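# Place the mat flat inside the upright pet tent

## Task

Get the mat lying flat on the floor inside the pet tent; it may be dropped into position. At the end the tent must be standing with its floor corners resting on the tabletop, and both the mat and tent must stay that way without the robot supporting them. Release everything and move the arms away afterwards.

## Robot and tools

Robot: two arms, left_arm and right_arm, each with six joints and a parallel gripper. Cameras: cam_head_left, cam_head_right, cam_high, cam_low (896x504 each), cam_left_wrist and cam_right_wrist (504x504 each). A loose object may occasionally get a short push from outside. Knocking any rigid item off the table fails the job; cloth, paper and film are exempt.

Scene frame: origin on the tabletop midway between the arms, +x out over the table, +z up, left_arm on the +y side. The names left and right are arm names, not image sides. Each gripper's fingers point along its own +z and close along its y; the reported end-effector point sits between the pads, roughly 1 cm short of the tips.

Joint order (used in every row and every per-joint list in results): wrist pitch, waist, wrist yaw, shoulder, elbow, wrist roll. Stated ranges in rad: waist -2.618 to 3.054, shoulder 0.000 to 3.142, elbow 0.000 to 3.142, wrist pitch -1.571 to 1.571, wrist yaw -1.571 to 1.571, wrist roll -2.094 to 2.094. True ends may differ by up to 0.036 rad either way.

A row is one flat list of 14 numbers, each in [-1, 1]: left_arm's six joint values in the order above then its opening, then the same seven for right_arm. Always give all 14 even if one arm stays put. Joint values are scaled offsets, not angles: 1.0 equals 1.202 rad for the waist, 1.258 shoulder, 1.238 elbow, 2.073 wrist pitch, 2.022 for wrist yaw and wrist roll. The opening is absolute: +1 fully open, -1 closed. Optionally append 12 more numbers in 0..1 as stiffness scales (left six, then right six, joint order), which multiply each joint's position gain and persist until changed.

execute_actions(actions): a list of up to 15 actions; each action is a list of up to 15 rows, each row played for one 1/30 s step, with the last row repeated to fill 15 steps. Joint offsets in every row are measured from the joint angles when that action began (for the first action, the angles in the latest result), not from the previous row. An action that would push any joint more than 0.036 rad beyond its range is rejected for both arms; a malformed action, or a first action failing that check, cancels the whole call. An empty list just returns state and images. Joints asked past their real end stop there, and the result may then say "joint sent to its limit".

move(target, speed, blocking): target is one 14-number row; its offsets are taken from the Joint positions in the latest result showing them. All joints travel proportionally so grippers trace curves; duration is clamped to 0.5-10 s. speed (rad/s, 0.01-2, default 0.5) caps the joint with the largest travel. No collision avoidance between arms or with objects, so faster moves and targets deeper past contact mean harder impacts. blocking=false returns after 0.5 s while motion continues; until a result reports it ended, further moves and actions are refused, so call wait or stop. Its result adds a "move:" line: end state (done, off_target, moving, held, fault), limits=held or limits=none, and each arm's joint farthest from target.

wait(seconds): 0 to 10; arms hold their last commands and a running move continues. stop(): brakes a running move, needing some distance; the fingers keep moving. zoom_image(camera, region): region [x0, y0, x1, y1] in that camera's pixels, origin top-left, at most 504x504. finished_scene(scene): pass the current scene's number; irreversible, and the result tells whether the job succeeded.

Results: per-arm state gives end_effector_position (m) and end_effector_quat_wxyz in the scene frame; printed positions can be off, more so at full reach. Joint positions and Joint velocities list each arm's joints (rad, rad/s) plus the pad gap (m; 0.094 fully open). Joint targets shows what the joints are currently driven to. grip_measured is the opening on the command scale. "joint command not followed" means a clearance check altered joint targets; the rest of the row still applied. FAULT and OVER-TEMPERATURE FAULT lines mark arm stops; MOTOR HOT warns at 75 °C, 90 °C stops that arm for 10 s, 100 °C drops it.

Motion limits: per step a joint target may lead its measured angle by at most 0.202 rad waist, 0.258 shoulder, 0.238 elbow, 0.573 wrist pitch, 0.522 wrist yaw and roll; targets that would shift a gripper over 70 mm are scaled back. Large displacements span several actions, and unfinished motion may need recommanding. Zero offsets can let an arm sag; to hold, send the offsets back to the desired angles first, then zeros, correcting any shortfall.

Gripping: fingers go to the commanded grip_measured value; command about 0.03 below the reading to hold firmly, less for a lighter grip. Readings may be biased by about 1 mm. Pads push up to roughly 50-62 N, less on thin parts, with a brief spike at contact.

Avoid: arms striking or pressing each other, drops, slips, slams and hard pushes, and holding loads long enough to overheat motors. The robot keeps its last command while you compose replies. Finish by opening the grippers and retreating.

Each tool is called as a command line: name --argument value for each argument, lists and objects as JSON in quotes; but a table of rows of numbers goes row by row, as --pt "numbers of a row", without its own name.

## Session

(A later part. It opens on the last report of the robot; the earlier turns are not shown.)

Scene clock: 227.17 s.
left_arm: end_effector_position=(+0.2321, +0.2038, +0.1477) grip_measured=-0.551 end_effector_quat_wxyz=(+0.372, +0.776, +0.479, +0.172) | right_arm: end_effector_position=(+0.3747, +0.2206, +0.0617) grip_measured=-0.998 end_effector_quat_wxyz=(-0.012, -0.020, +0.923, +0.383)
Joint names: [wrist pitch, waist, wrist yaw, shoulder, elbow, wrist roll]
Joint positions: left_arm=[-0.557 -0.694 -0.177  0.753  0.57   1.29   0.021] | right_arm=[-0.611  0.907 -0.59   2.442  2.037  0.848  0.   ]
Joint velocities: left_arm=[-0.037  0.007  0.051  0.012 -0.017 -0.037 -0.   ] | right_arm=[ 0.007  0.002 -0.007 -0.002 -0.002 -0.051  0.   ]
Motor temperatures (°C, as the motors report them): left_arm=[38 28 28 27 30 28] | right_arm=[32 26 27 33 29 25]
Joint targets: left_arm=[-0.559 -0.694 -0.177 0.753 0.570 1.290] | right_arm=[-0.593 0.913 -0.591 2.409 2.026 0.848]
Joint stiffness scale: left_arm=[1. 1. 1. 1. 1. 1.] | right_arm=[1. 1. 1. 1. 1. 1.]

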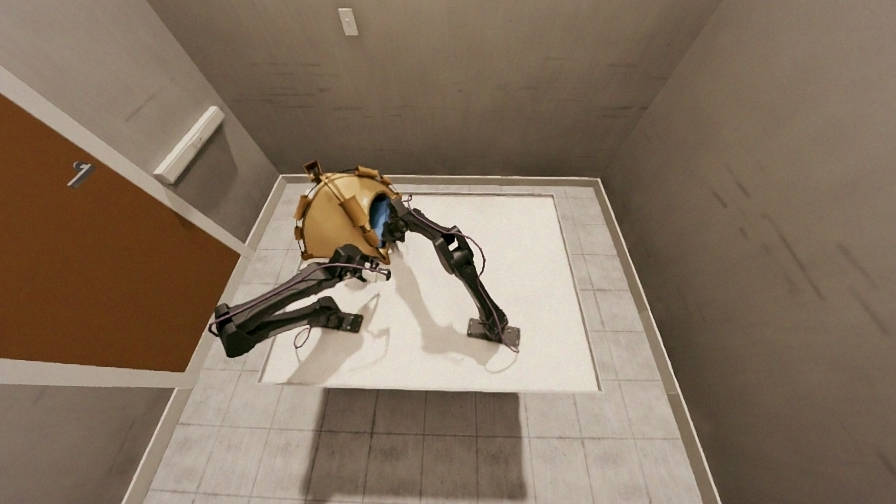

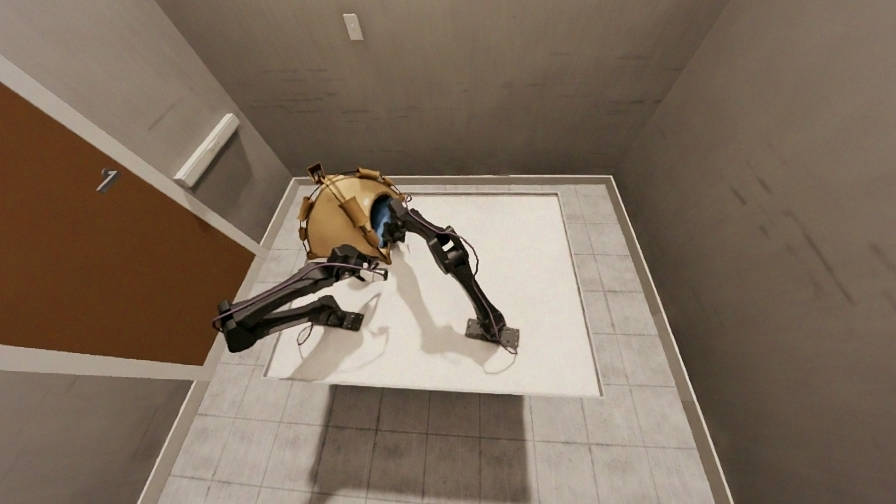

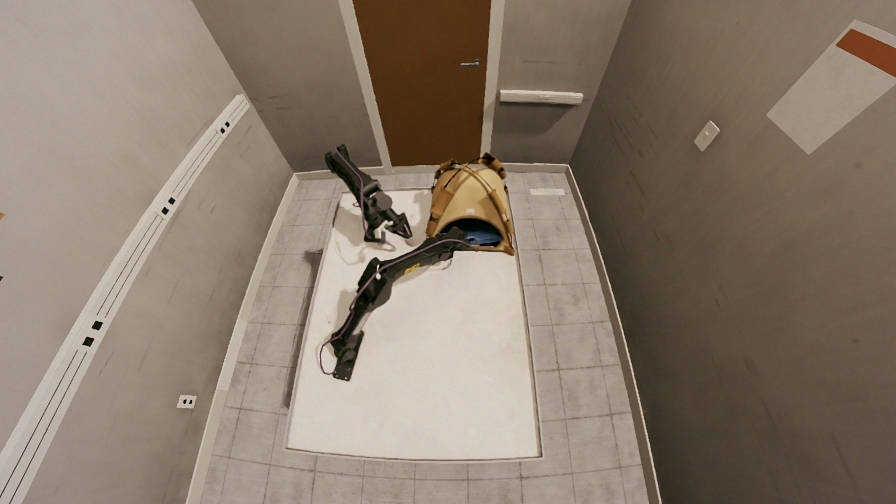

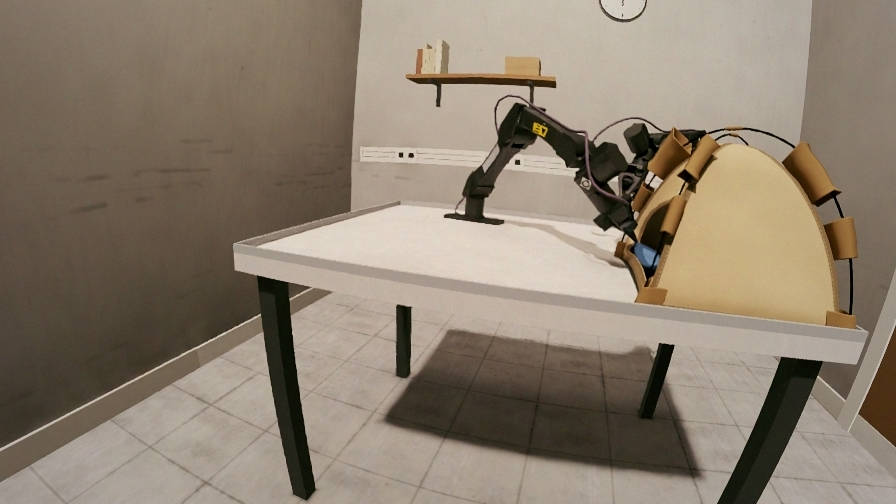

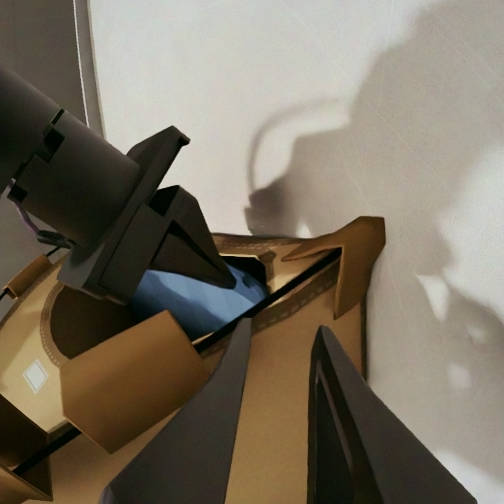

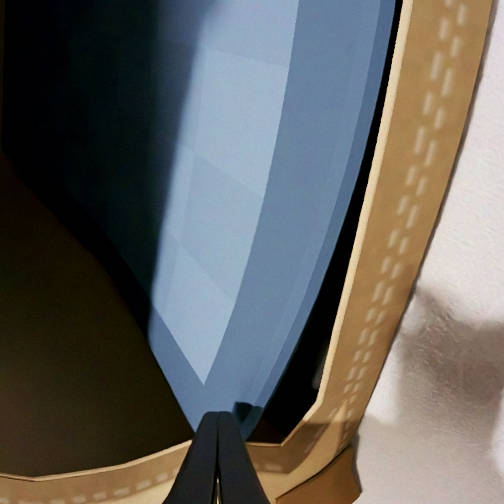

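move --target '[0,0,0,0,0,0,-0.55, 0.07,0.02,0,0.05,0,0,-1]' --speed 0.15

Scene clock: 229.10 s.
left_arm: end_effector_position=(+0.2323, +0.2036, +0.1480) grip_measured=-0.551 end_effector_quat_wxyz=(+0.373, +0.776, +0.479, +0.172) | right_arm: end_effector_position=(+0.3835, +0.2390, +0.0426) grip_measured=-0.998 end_effector_quat_wxyz=(+0.011, -0.037, +0.914, +0.404)
Joint names: [wrist pitch, waist, wrist yaw, shoulder, elbow, wrist roll]
Joint positions: left_arm=[-0.555 -0.694 -0.177  0.753  0.57   1.29   0.021] | right_arm=[-0.478  0.92  -0.59   2.503  2.037  0.848  0.   ]
Joint velocities: left_arm=[ 0.066 -0.012 -0.066 -0.007  0.002 -0.022  0.001] | right_arm=[-0.022 -0.017 -0.095 -0.007 -0.007  0.022 -0.   ]
Motor temperatures (°C, as the motors report them): left_arm=[38 28 28 27 30 28] | right_arm=[32 26 27 33 29 25]
Joint targets: left_arm=[-0.557 -0.694 -0.177 0.753 0.570 1.290] | right_arm=[-0.466 0.931 -0.590 2.504 2.037 0.848]
Joint stiffness scale: left_arm=[1. 1. 1. 1. 1. 1.] | right_arm=[1. 1. 1. 1. 1. 1.]
move: done; limits=none; left_arm: farthest joint: the wrist pitch, 0.002 radians from its target (0.000 radians at the start); right_arm: farthest joint: the wrist pitch, 0.012 radians from its target (0.145 radians at the start)

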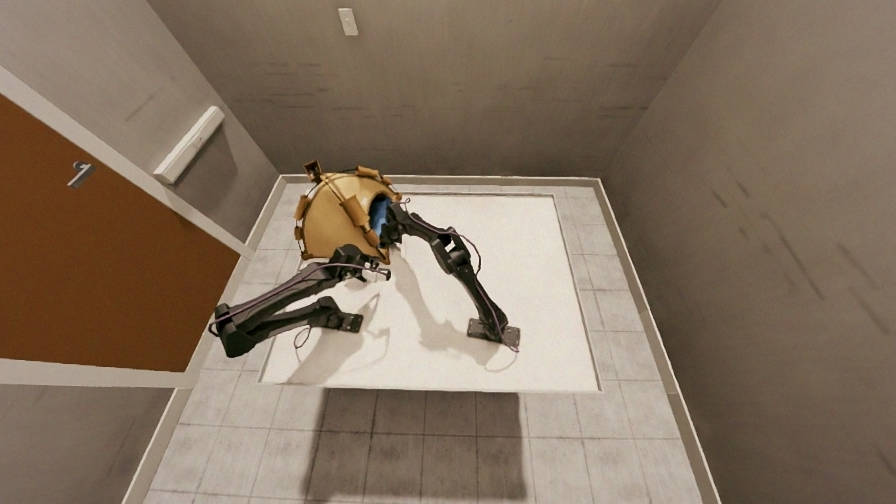

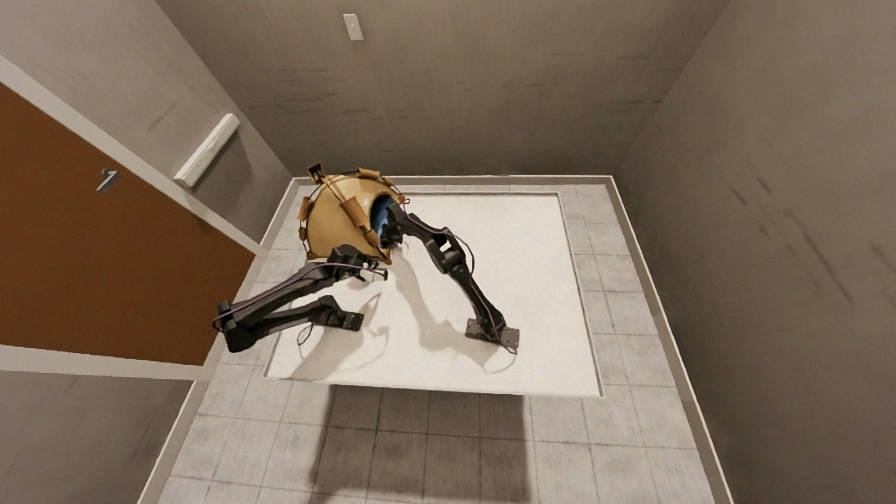

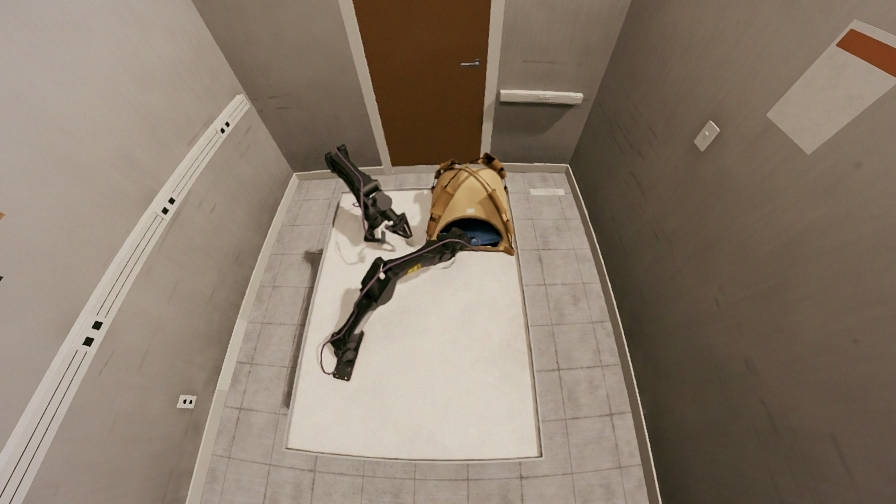

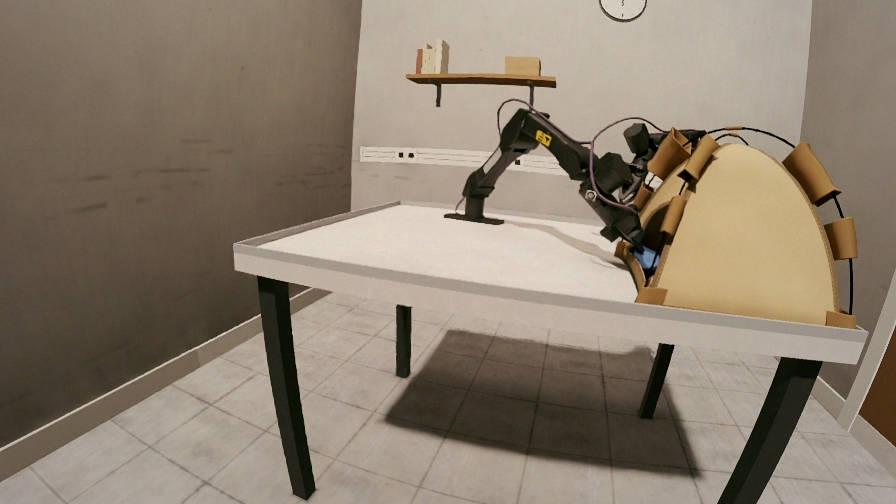

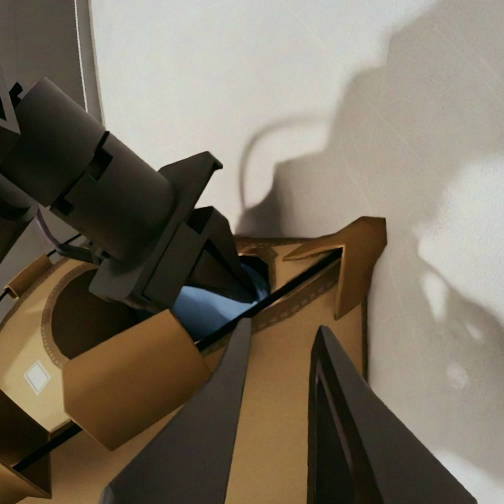

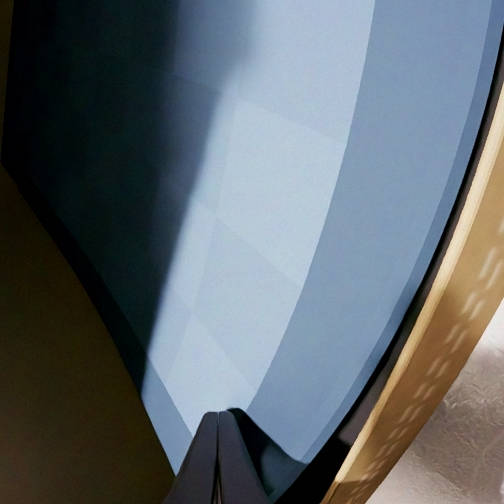

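move --target '[0,0,0,0,0,0,-0.55, 0.03,0.025,0,0.05,0,0,-1]' --speed 0.12

zoom_image --camera "cam_high" --region '[410,190,530,270]'

Scene clock: 230.37 s.
left_arm: end_effector_position=(+0.2326, +0.2033, +0.1485) grip_measured=-0.551 end_effector_quat_wxyz=(+0.374, +0.775, +0.479, +0.172) | right_arm: end_effector_position=(+0.3839, +0.2504, +0.0241) grip_measured=-0.998 end_effector_quat_wxyz=(+0.018, -0.047, +0.910, +0.412)
Joint names: [wrist pitch, waist, wrist yaw, shoulder, elbow, wrist roll]
Joint positions: left_arm=[-0.553 -0.694 -0.177  0.753  0.57   1.29   0.021] | right_arm=[-0.402  0.934 -0.59   2.551  2.037  0.848  0.   ]
Joint velocities: left_arm=[-0.007 -0.017 -0.007  0.012  0.017 -0.037 -0.001] | right_arm=[-0.037 -0.012  0.007 -0.007 -0.002  0.037  0.   ]
Motor temperatures (°C, as the motors report them): left_arm=[38 28 28 27 30 28] | right_arm=[32 26 27 33 29 25]
Joint targets: left_arm=[-0.555 -0.694 -0.177 0.753 0.570 1.290] | right_arm=[-0.415 0.950 -0.590 2.566 2.037 0.848]
Joint stiffness scale: left_arm=[1. 1. 1. 1. 1. 1.] | right_arm=[1. 1. 1. 1. 1. 1.]
move: done; limits=none; left_arm: farthest joint: the wrist pitch, 0.002 radians from its target (0.000 radians at the start); right_arm: farthest joint: the waist, 0.016 radians from its target (0.030 radians at the start)

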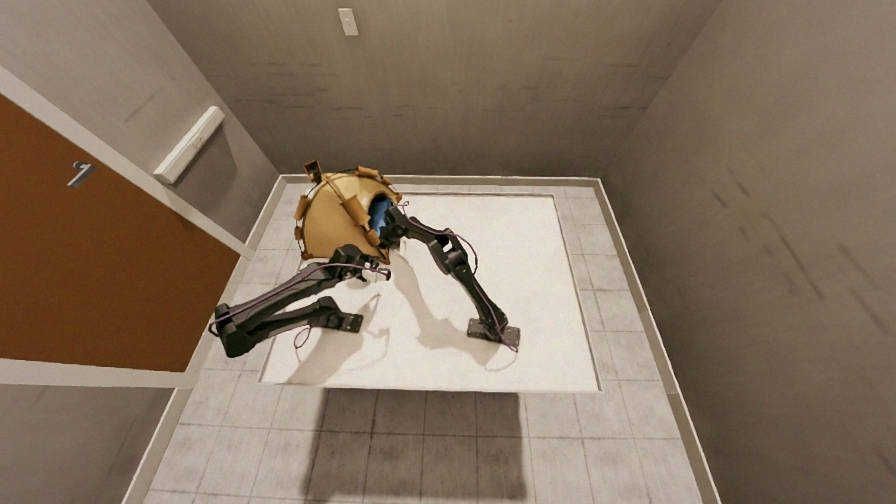

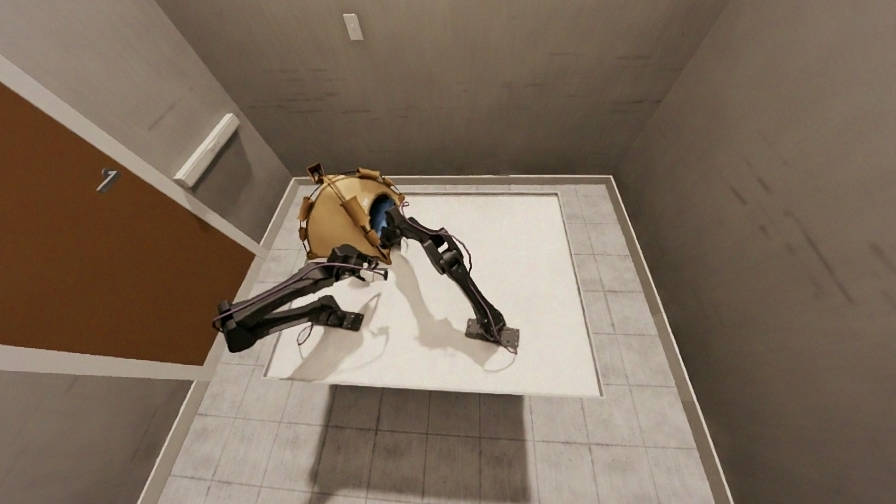

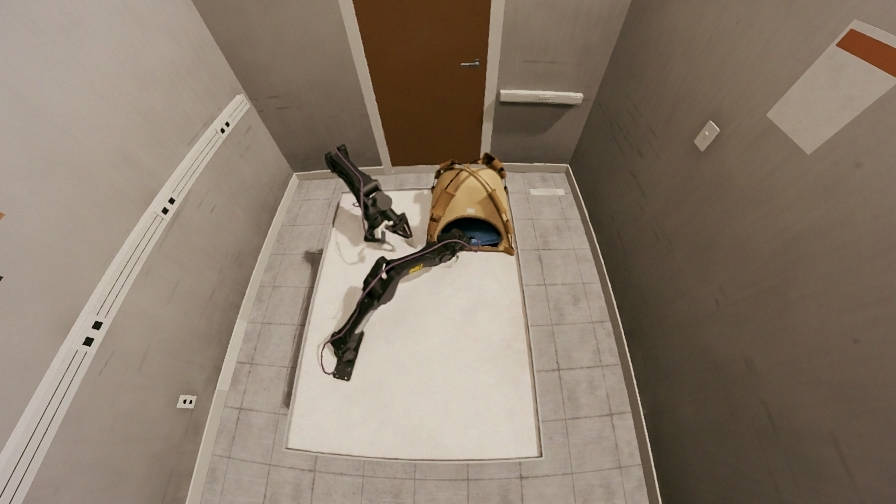

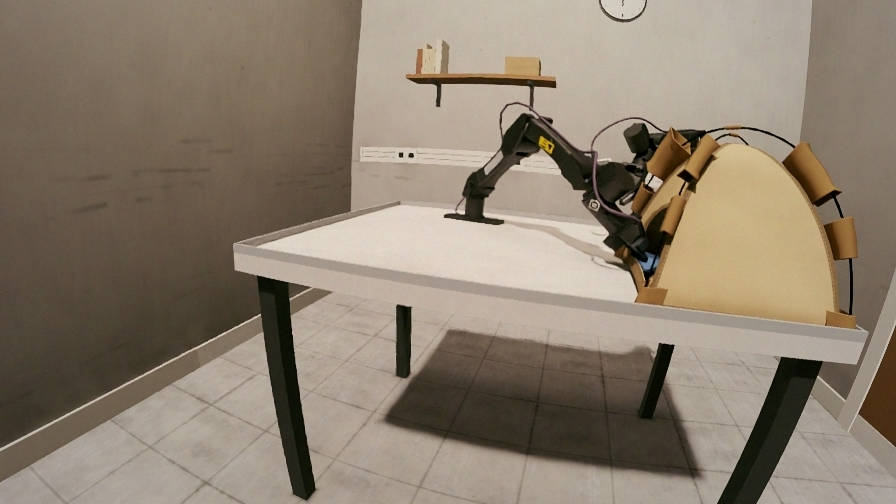

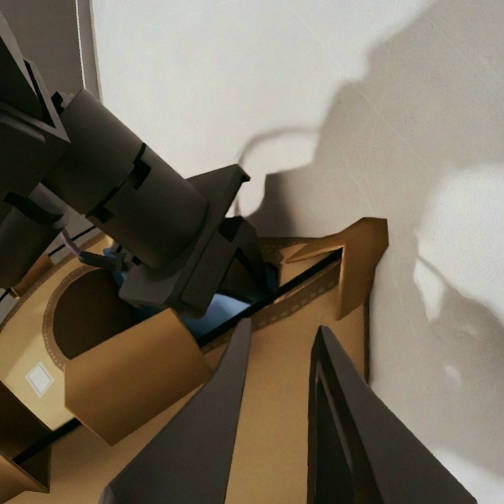

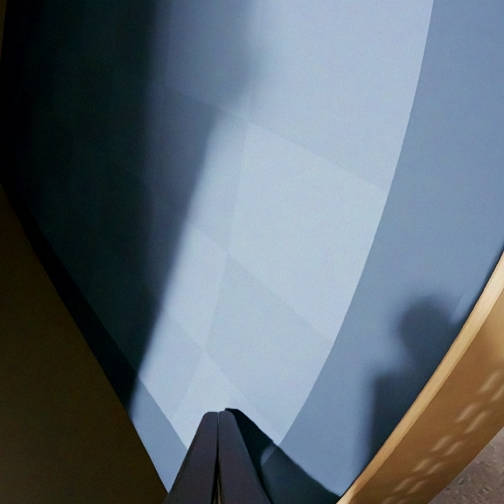

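Region (410, 190, 530, 270) of cam_high's 896x504 image, scaled by 4.200, with more detail than that image has.

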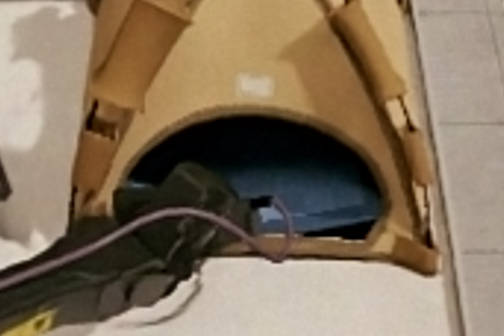

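move --target '[0,0,0,0,0,0,-0.55, -0.01,0.045,0,0.016,0,0,-1]' --speed 0.08

zoom_image --camera "cam_high" --region '[410,190,530,270]'

Scene clock: 231.97 s.
left_arm: end_effector_position=(+0.2329, +0.2030, +0.1489) grip_measured=-0.551 end_effector_quat_wxyz=(+0.375, +0.775, +0.479, +0.172) | right_arm: end_effector_position=(+0.3658, +0.2652, +0.0246) grip_measured=-0.998 end_effector_quat_wxyz=(+0.013, -0.065, +0.908, +0.414)
Joint names: [wrist pitch, waist, wrist yaw, shoulder, elbow, wrist roll]
Joint positions: left_arm=[-0.55  -0.694 -0.177  0.753  0.57   1.29   0.021] | right_arm=[-0.396  0.972 -0.588  2.551  2.037  0.848  0.   ]
Joint velocities: left_arm=[ 0.007 -0.002  0.022  0.002 -0.002 -0.007  0.001] | right_arm=[-0.037  0.012 -0.007 -0.007  0.012  0.081 -0.001]
Motor temperatures (°C, as the motors report them): left_arm=[38 28 28 27 30 28] | right_arm=[31 26 27 33 29 25]
Joint targets: left_arm=[-0.553 -0.694 -0.177 0.753 0.570 1.290] | right_arm=[-0.423 0.988 -0.590 2.571 2.037 0.848]
Joint stiffness scale: left_arm=[1. 1. 1. 1. 1. 1.] | right_arm=[1. 1. 1. 1. 1. 1.]
move: off_target (right_arm); limits=none; left_arm: farthest joint: the wrist pitch, 0.003 radians from its target (0.000 radians at the start); right_arm: farthest joint: the wrist pitch, 0.026 radians from its target (0.021 radians at the start)

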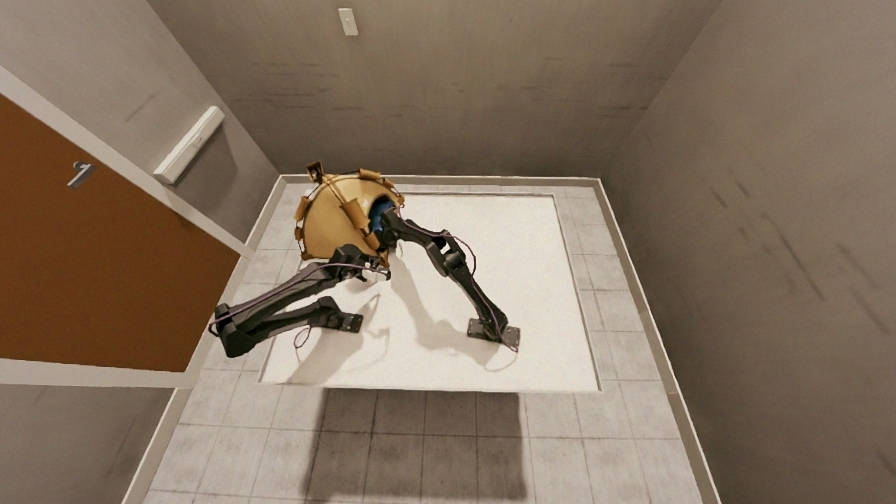

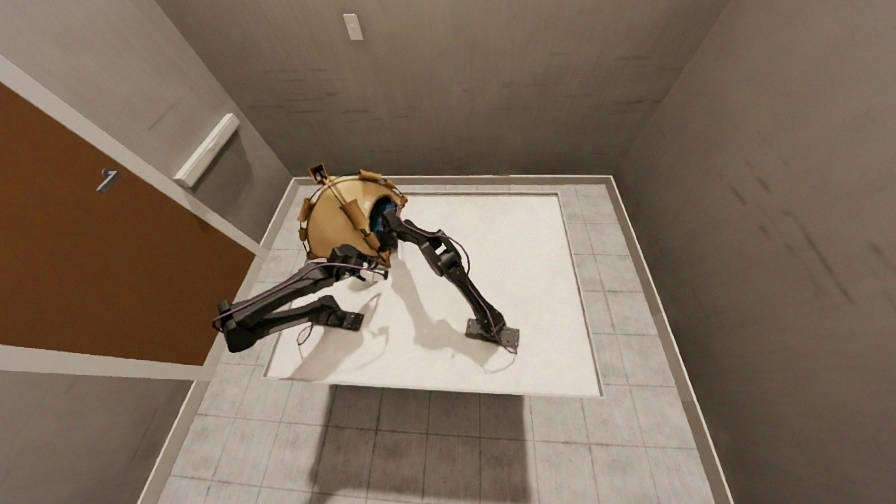

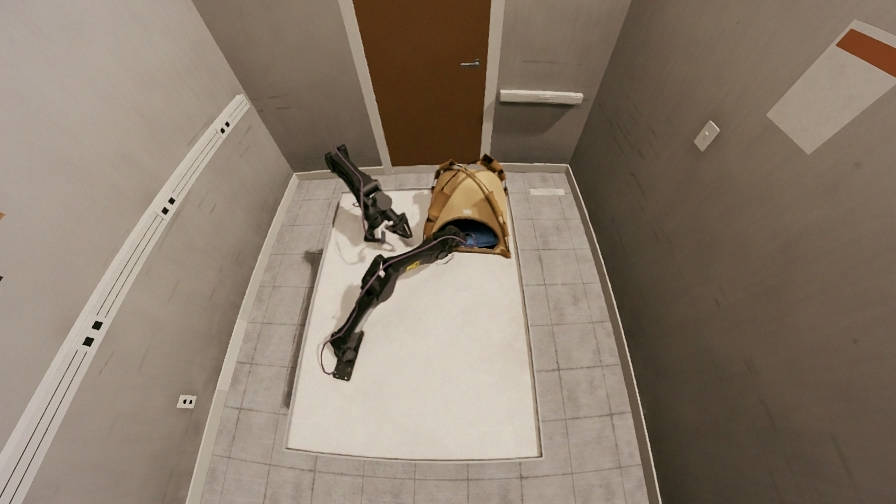

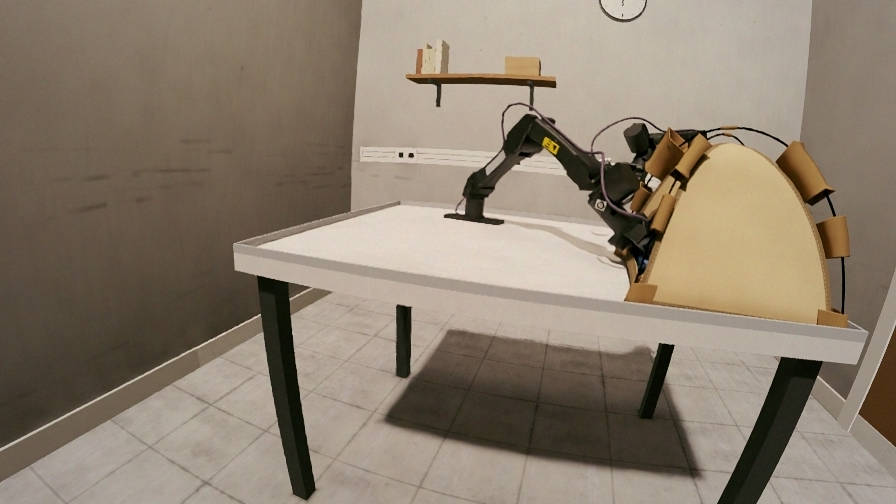

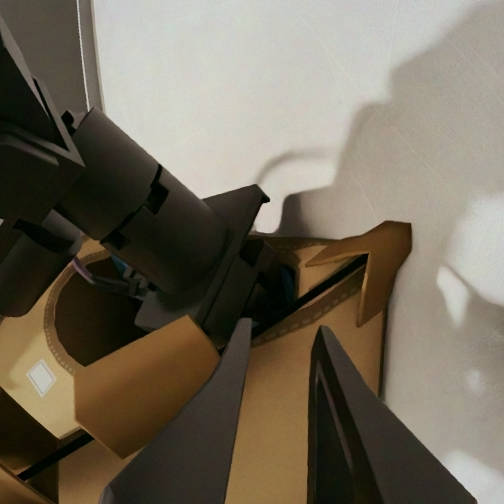

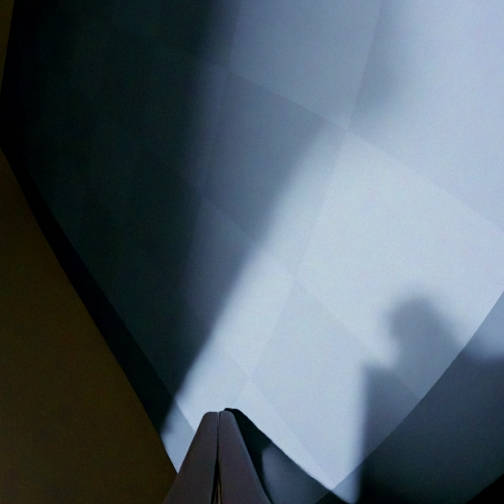

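Region (410, 190, 530, 270) of cam_high's 896x504 image, scaled by 4.200, with more detail than that image has.

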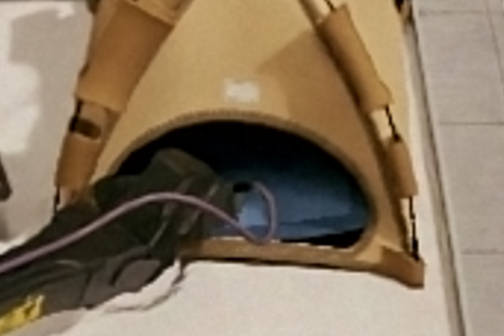

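move --target '[0,0,0,0,0,0,-0.55, -0.1,-0.06,0,-0.12,0,0,-1]' --speed 0.3

Scene clock: 234.17 s.
left_arm: end_effector_position=(+0.2331, +0.2027, +0.1493) grip_measured=-0.551 end_effector_quat_wxyz=(+0.376, +0.774, +0.479, +0.172) | right_arm: end_effector_position=(+0.3784, +0.2220, +0.0720) grip_measured=-0.998 end_effector_quat_wxyz=(-0.000, -0.023, +0.920, +0.391)
Joint names: [wrist pitch, waist, wrist yaw, shoulder, elbow, wrist roll]
Joint positions: left_arm=[-0.548 -0.694 -0.177  0.753  0.57   1.29   0.021] | right_arm=[-0.597  0.905 -0.588  2.426  2.037  0.848  0.   ]
Joint velocities: left_arm=[ 0.022 -0.002 -0.007  0.002  0.012  0.037  0.001] | right_arm=[ 0.007 -0.007 -0.007 -0.007  0.002 -0.081 -0.001]
Motor temperatures (°C, as the motors report them): left_arm=[38 28 28 27 30 28] | right_arm=[31 26 27 33 29 25]
Joint targets: left_arm=[-0.550 -0.694 -0.177 0.753 0.570 1.290] | right_arm=[-0.604 0.900 -0.588 2.400 2.037 0.848]
Joint stiffness scale: left_arm=[1. 1. 1. 1. 1. 1.] | right_arm=[1. 1. 1. 1. 1. 1.]
move: off_target (right_arm); limits=none; left_arm: farthest joint: the wrist pitch, 0.002 radians from its target (0.000 radians at the start); right_arm: farthest joint: the shoulder, 0.026 radians from its target (0.151 radians at the start)

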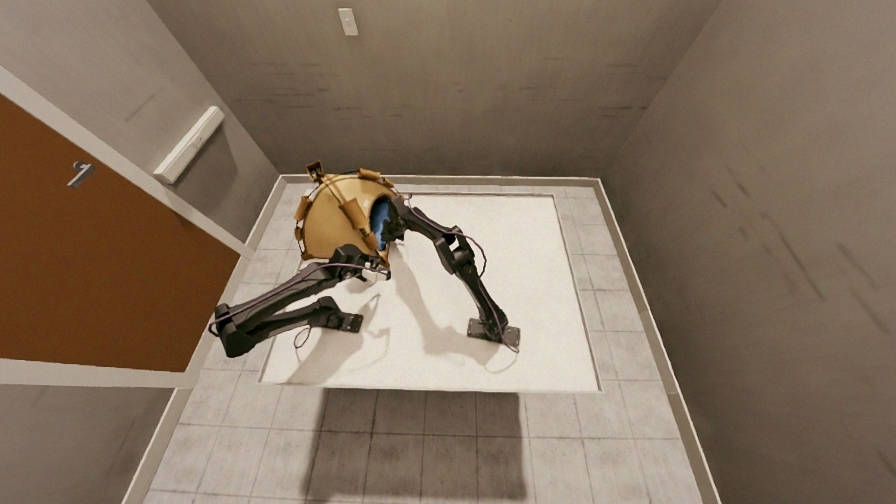

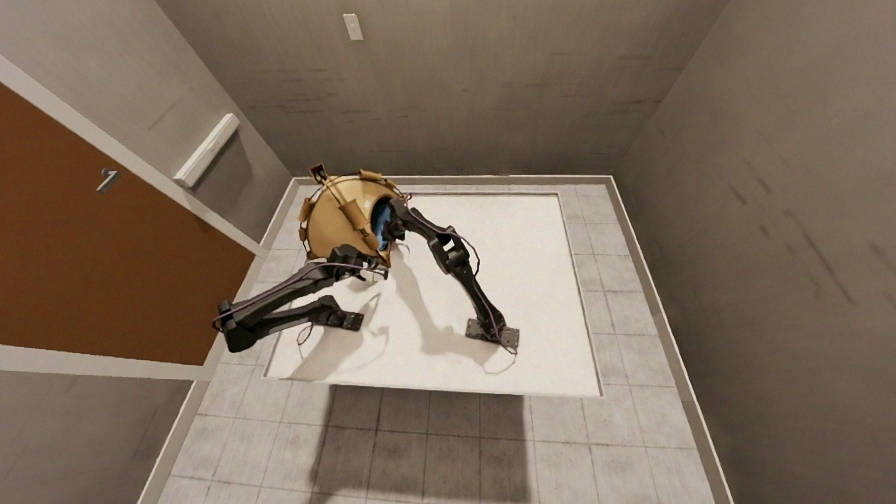

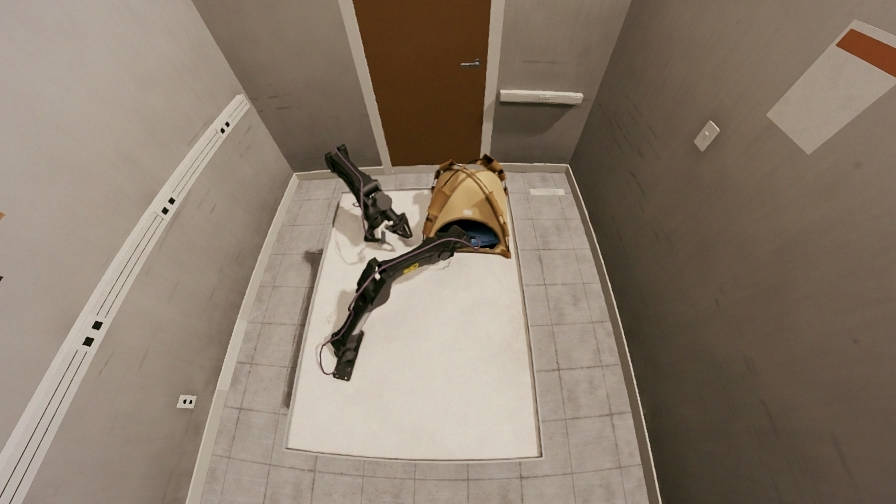

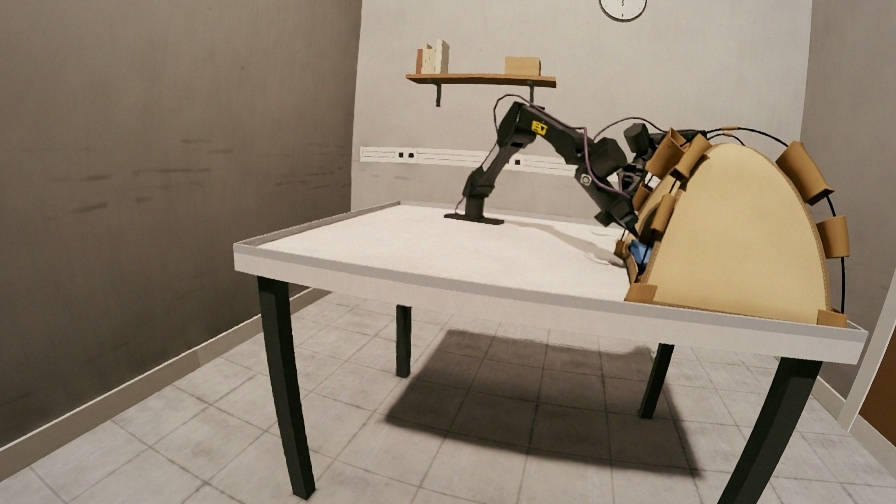

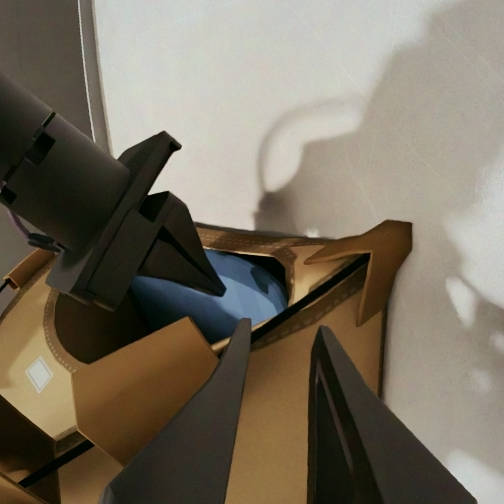

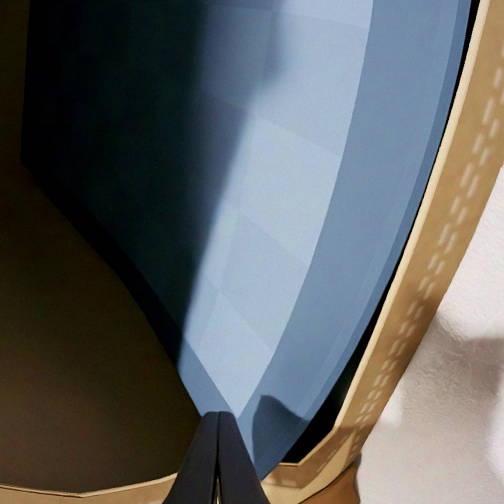

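move --target '[0,0,0,0,0,0,-0.55, 0.045,0.015,0.29,0.265,0.46,-0.42,-1]' --speed 0.4

zoom_image --camera "cam_high" --region '[410,190,530,270]'

Scene clock: 237.40 s.
left_arm: end_effector_position=(+0.2333, +0.2025, +0.1496) grip_measured=-0.551 end_effector_quat_wxyz=(+0.377, +0.774, +0.479, +0.172) | right_arm: end_effector_position=(+0.5258, +0.2286, +0.0657) grip_measured=-0.998 end_effector_quat_wxyz=(+0.386, -0.321, +0.852, +0.152)
Joint names: [wrist pitch, waist, wrist yaw, shoulder, elbow, wrist roll]
Joint positions: left_arm=[-0.546 -0.694 -0.177  0.753  0.57   1.29   0.021] | right_arm=[-0.525  0.913 -0.01   2.762  2.572  0.008  0.   ]
Joint velocities: left_arm=[ 0.037 -0.022  0.007  0.012  0.002  0.007 -0.001] | right_arm=[ 0.022 -0.007 -0.007 -0.007 -0.002 -0.051 -0.001]
Motor temperatures (°C, as the motors report them): left_arm=[38 28 28 27 30 28] | right_arm=[32 26 27 33 29 25]
Joint targets: left_arm=[-0.548 -0.694 -0.177 0.753 0.570 1.290] | right_arm=[-0.504 0.923 -0.002 2.759 2.606 -0.001]
Joint stiffness scale: left_arm=[1. 1. 1. 1. 1. 1.] | right_arm=[1. 1. 1. 1. 1. 1.]
move: off_target (right_arm); limits=none; left_arm: farthest joint: the wrist pitch, 0.002 radians from its target (0.000 radians at the start); right_arm: farthest joint: the elbow, 0.035 radians from its target (0.570 radians at the start)

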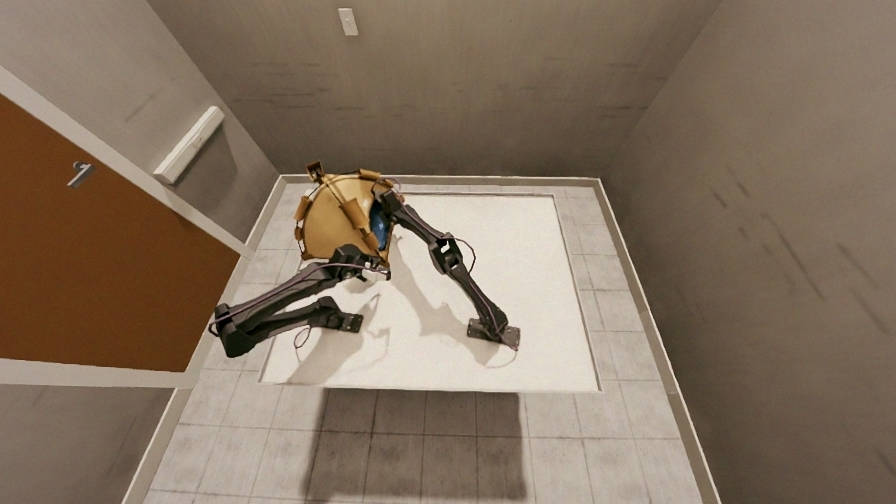

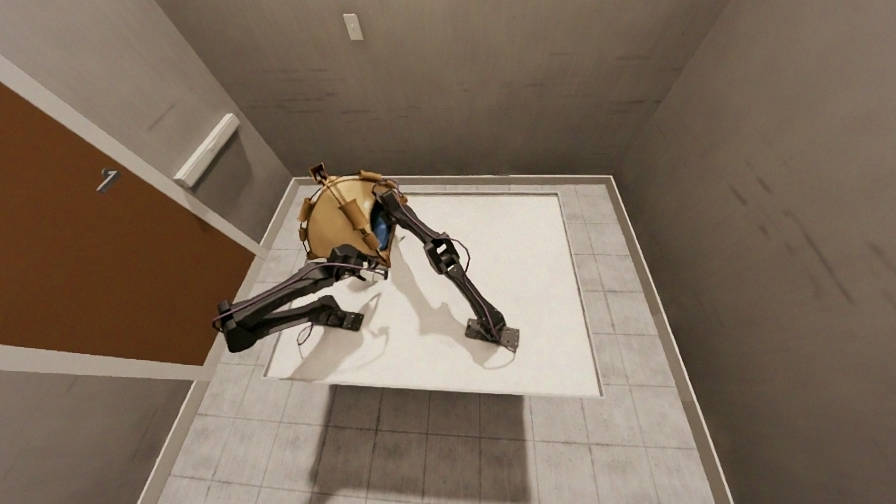

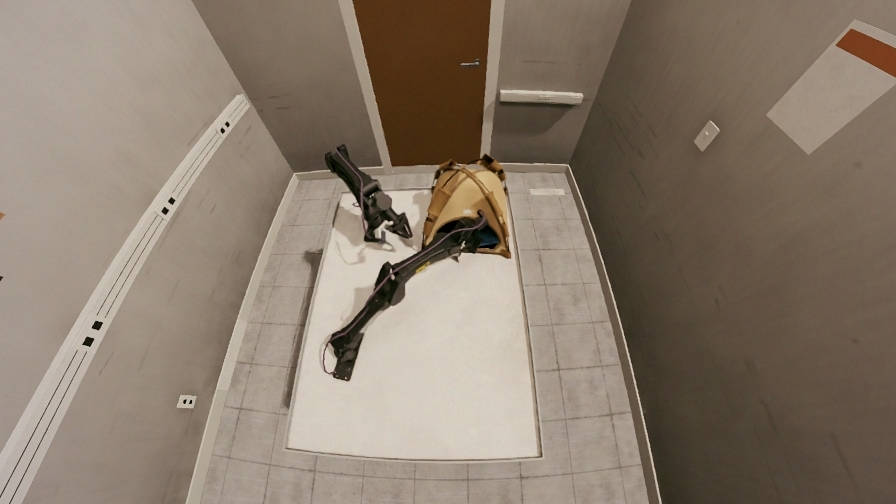

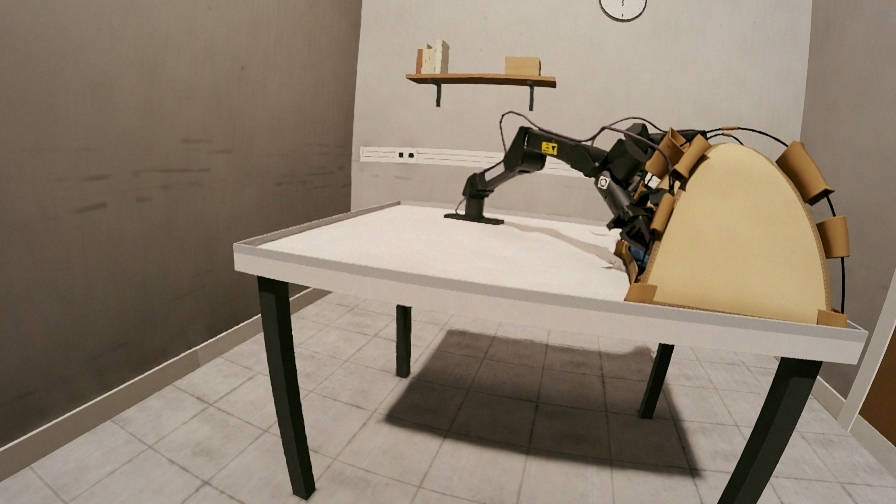

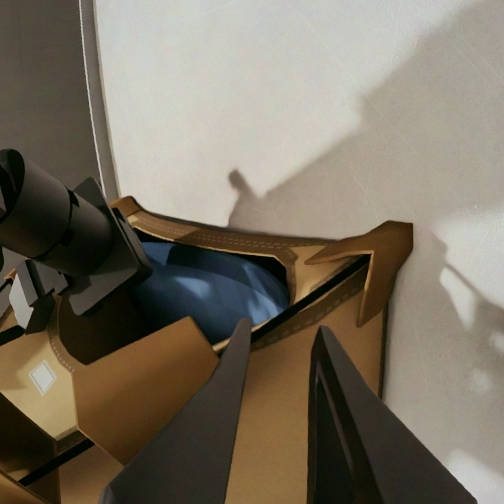

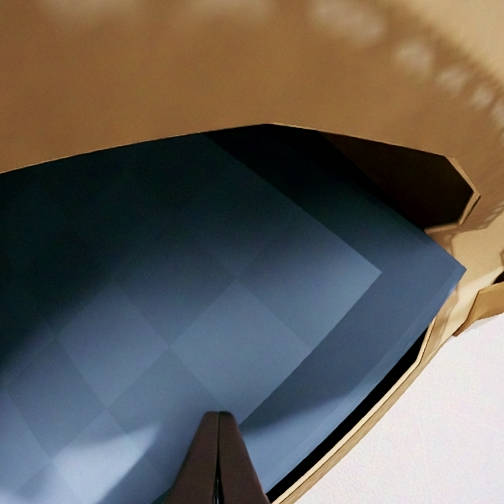

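Region (410, 190, 530, 270) of cam_high's 896x504 image, scaled by 4.200, with more detail than that image has.

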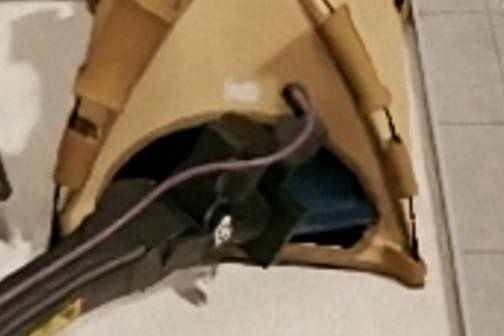

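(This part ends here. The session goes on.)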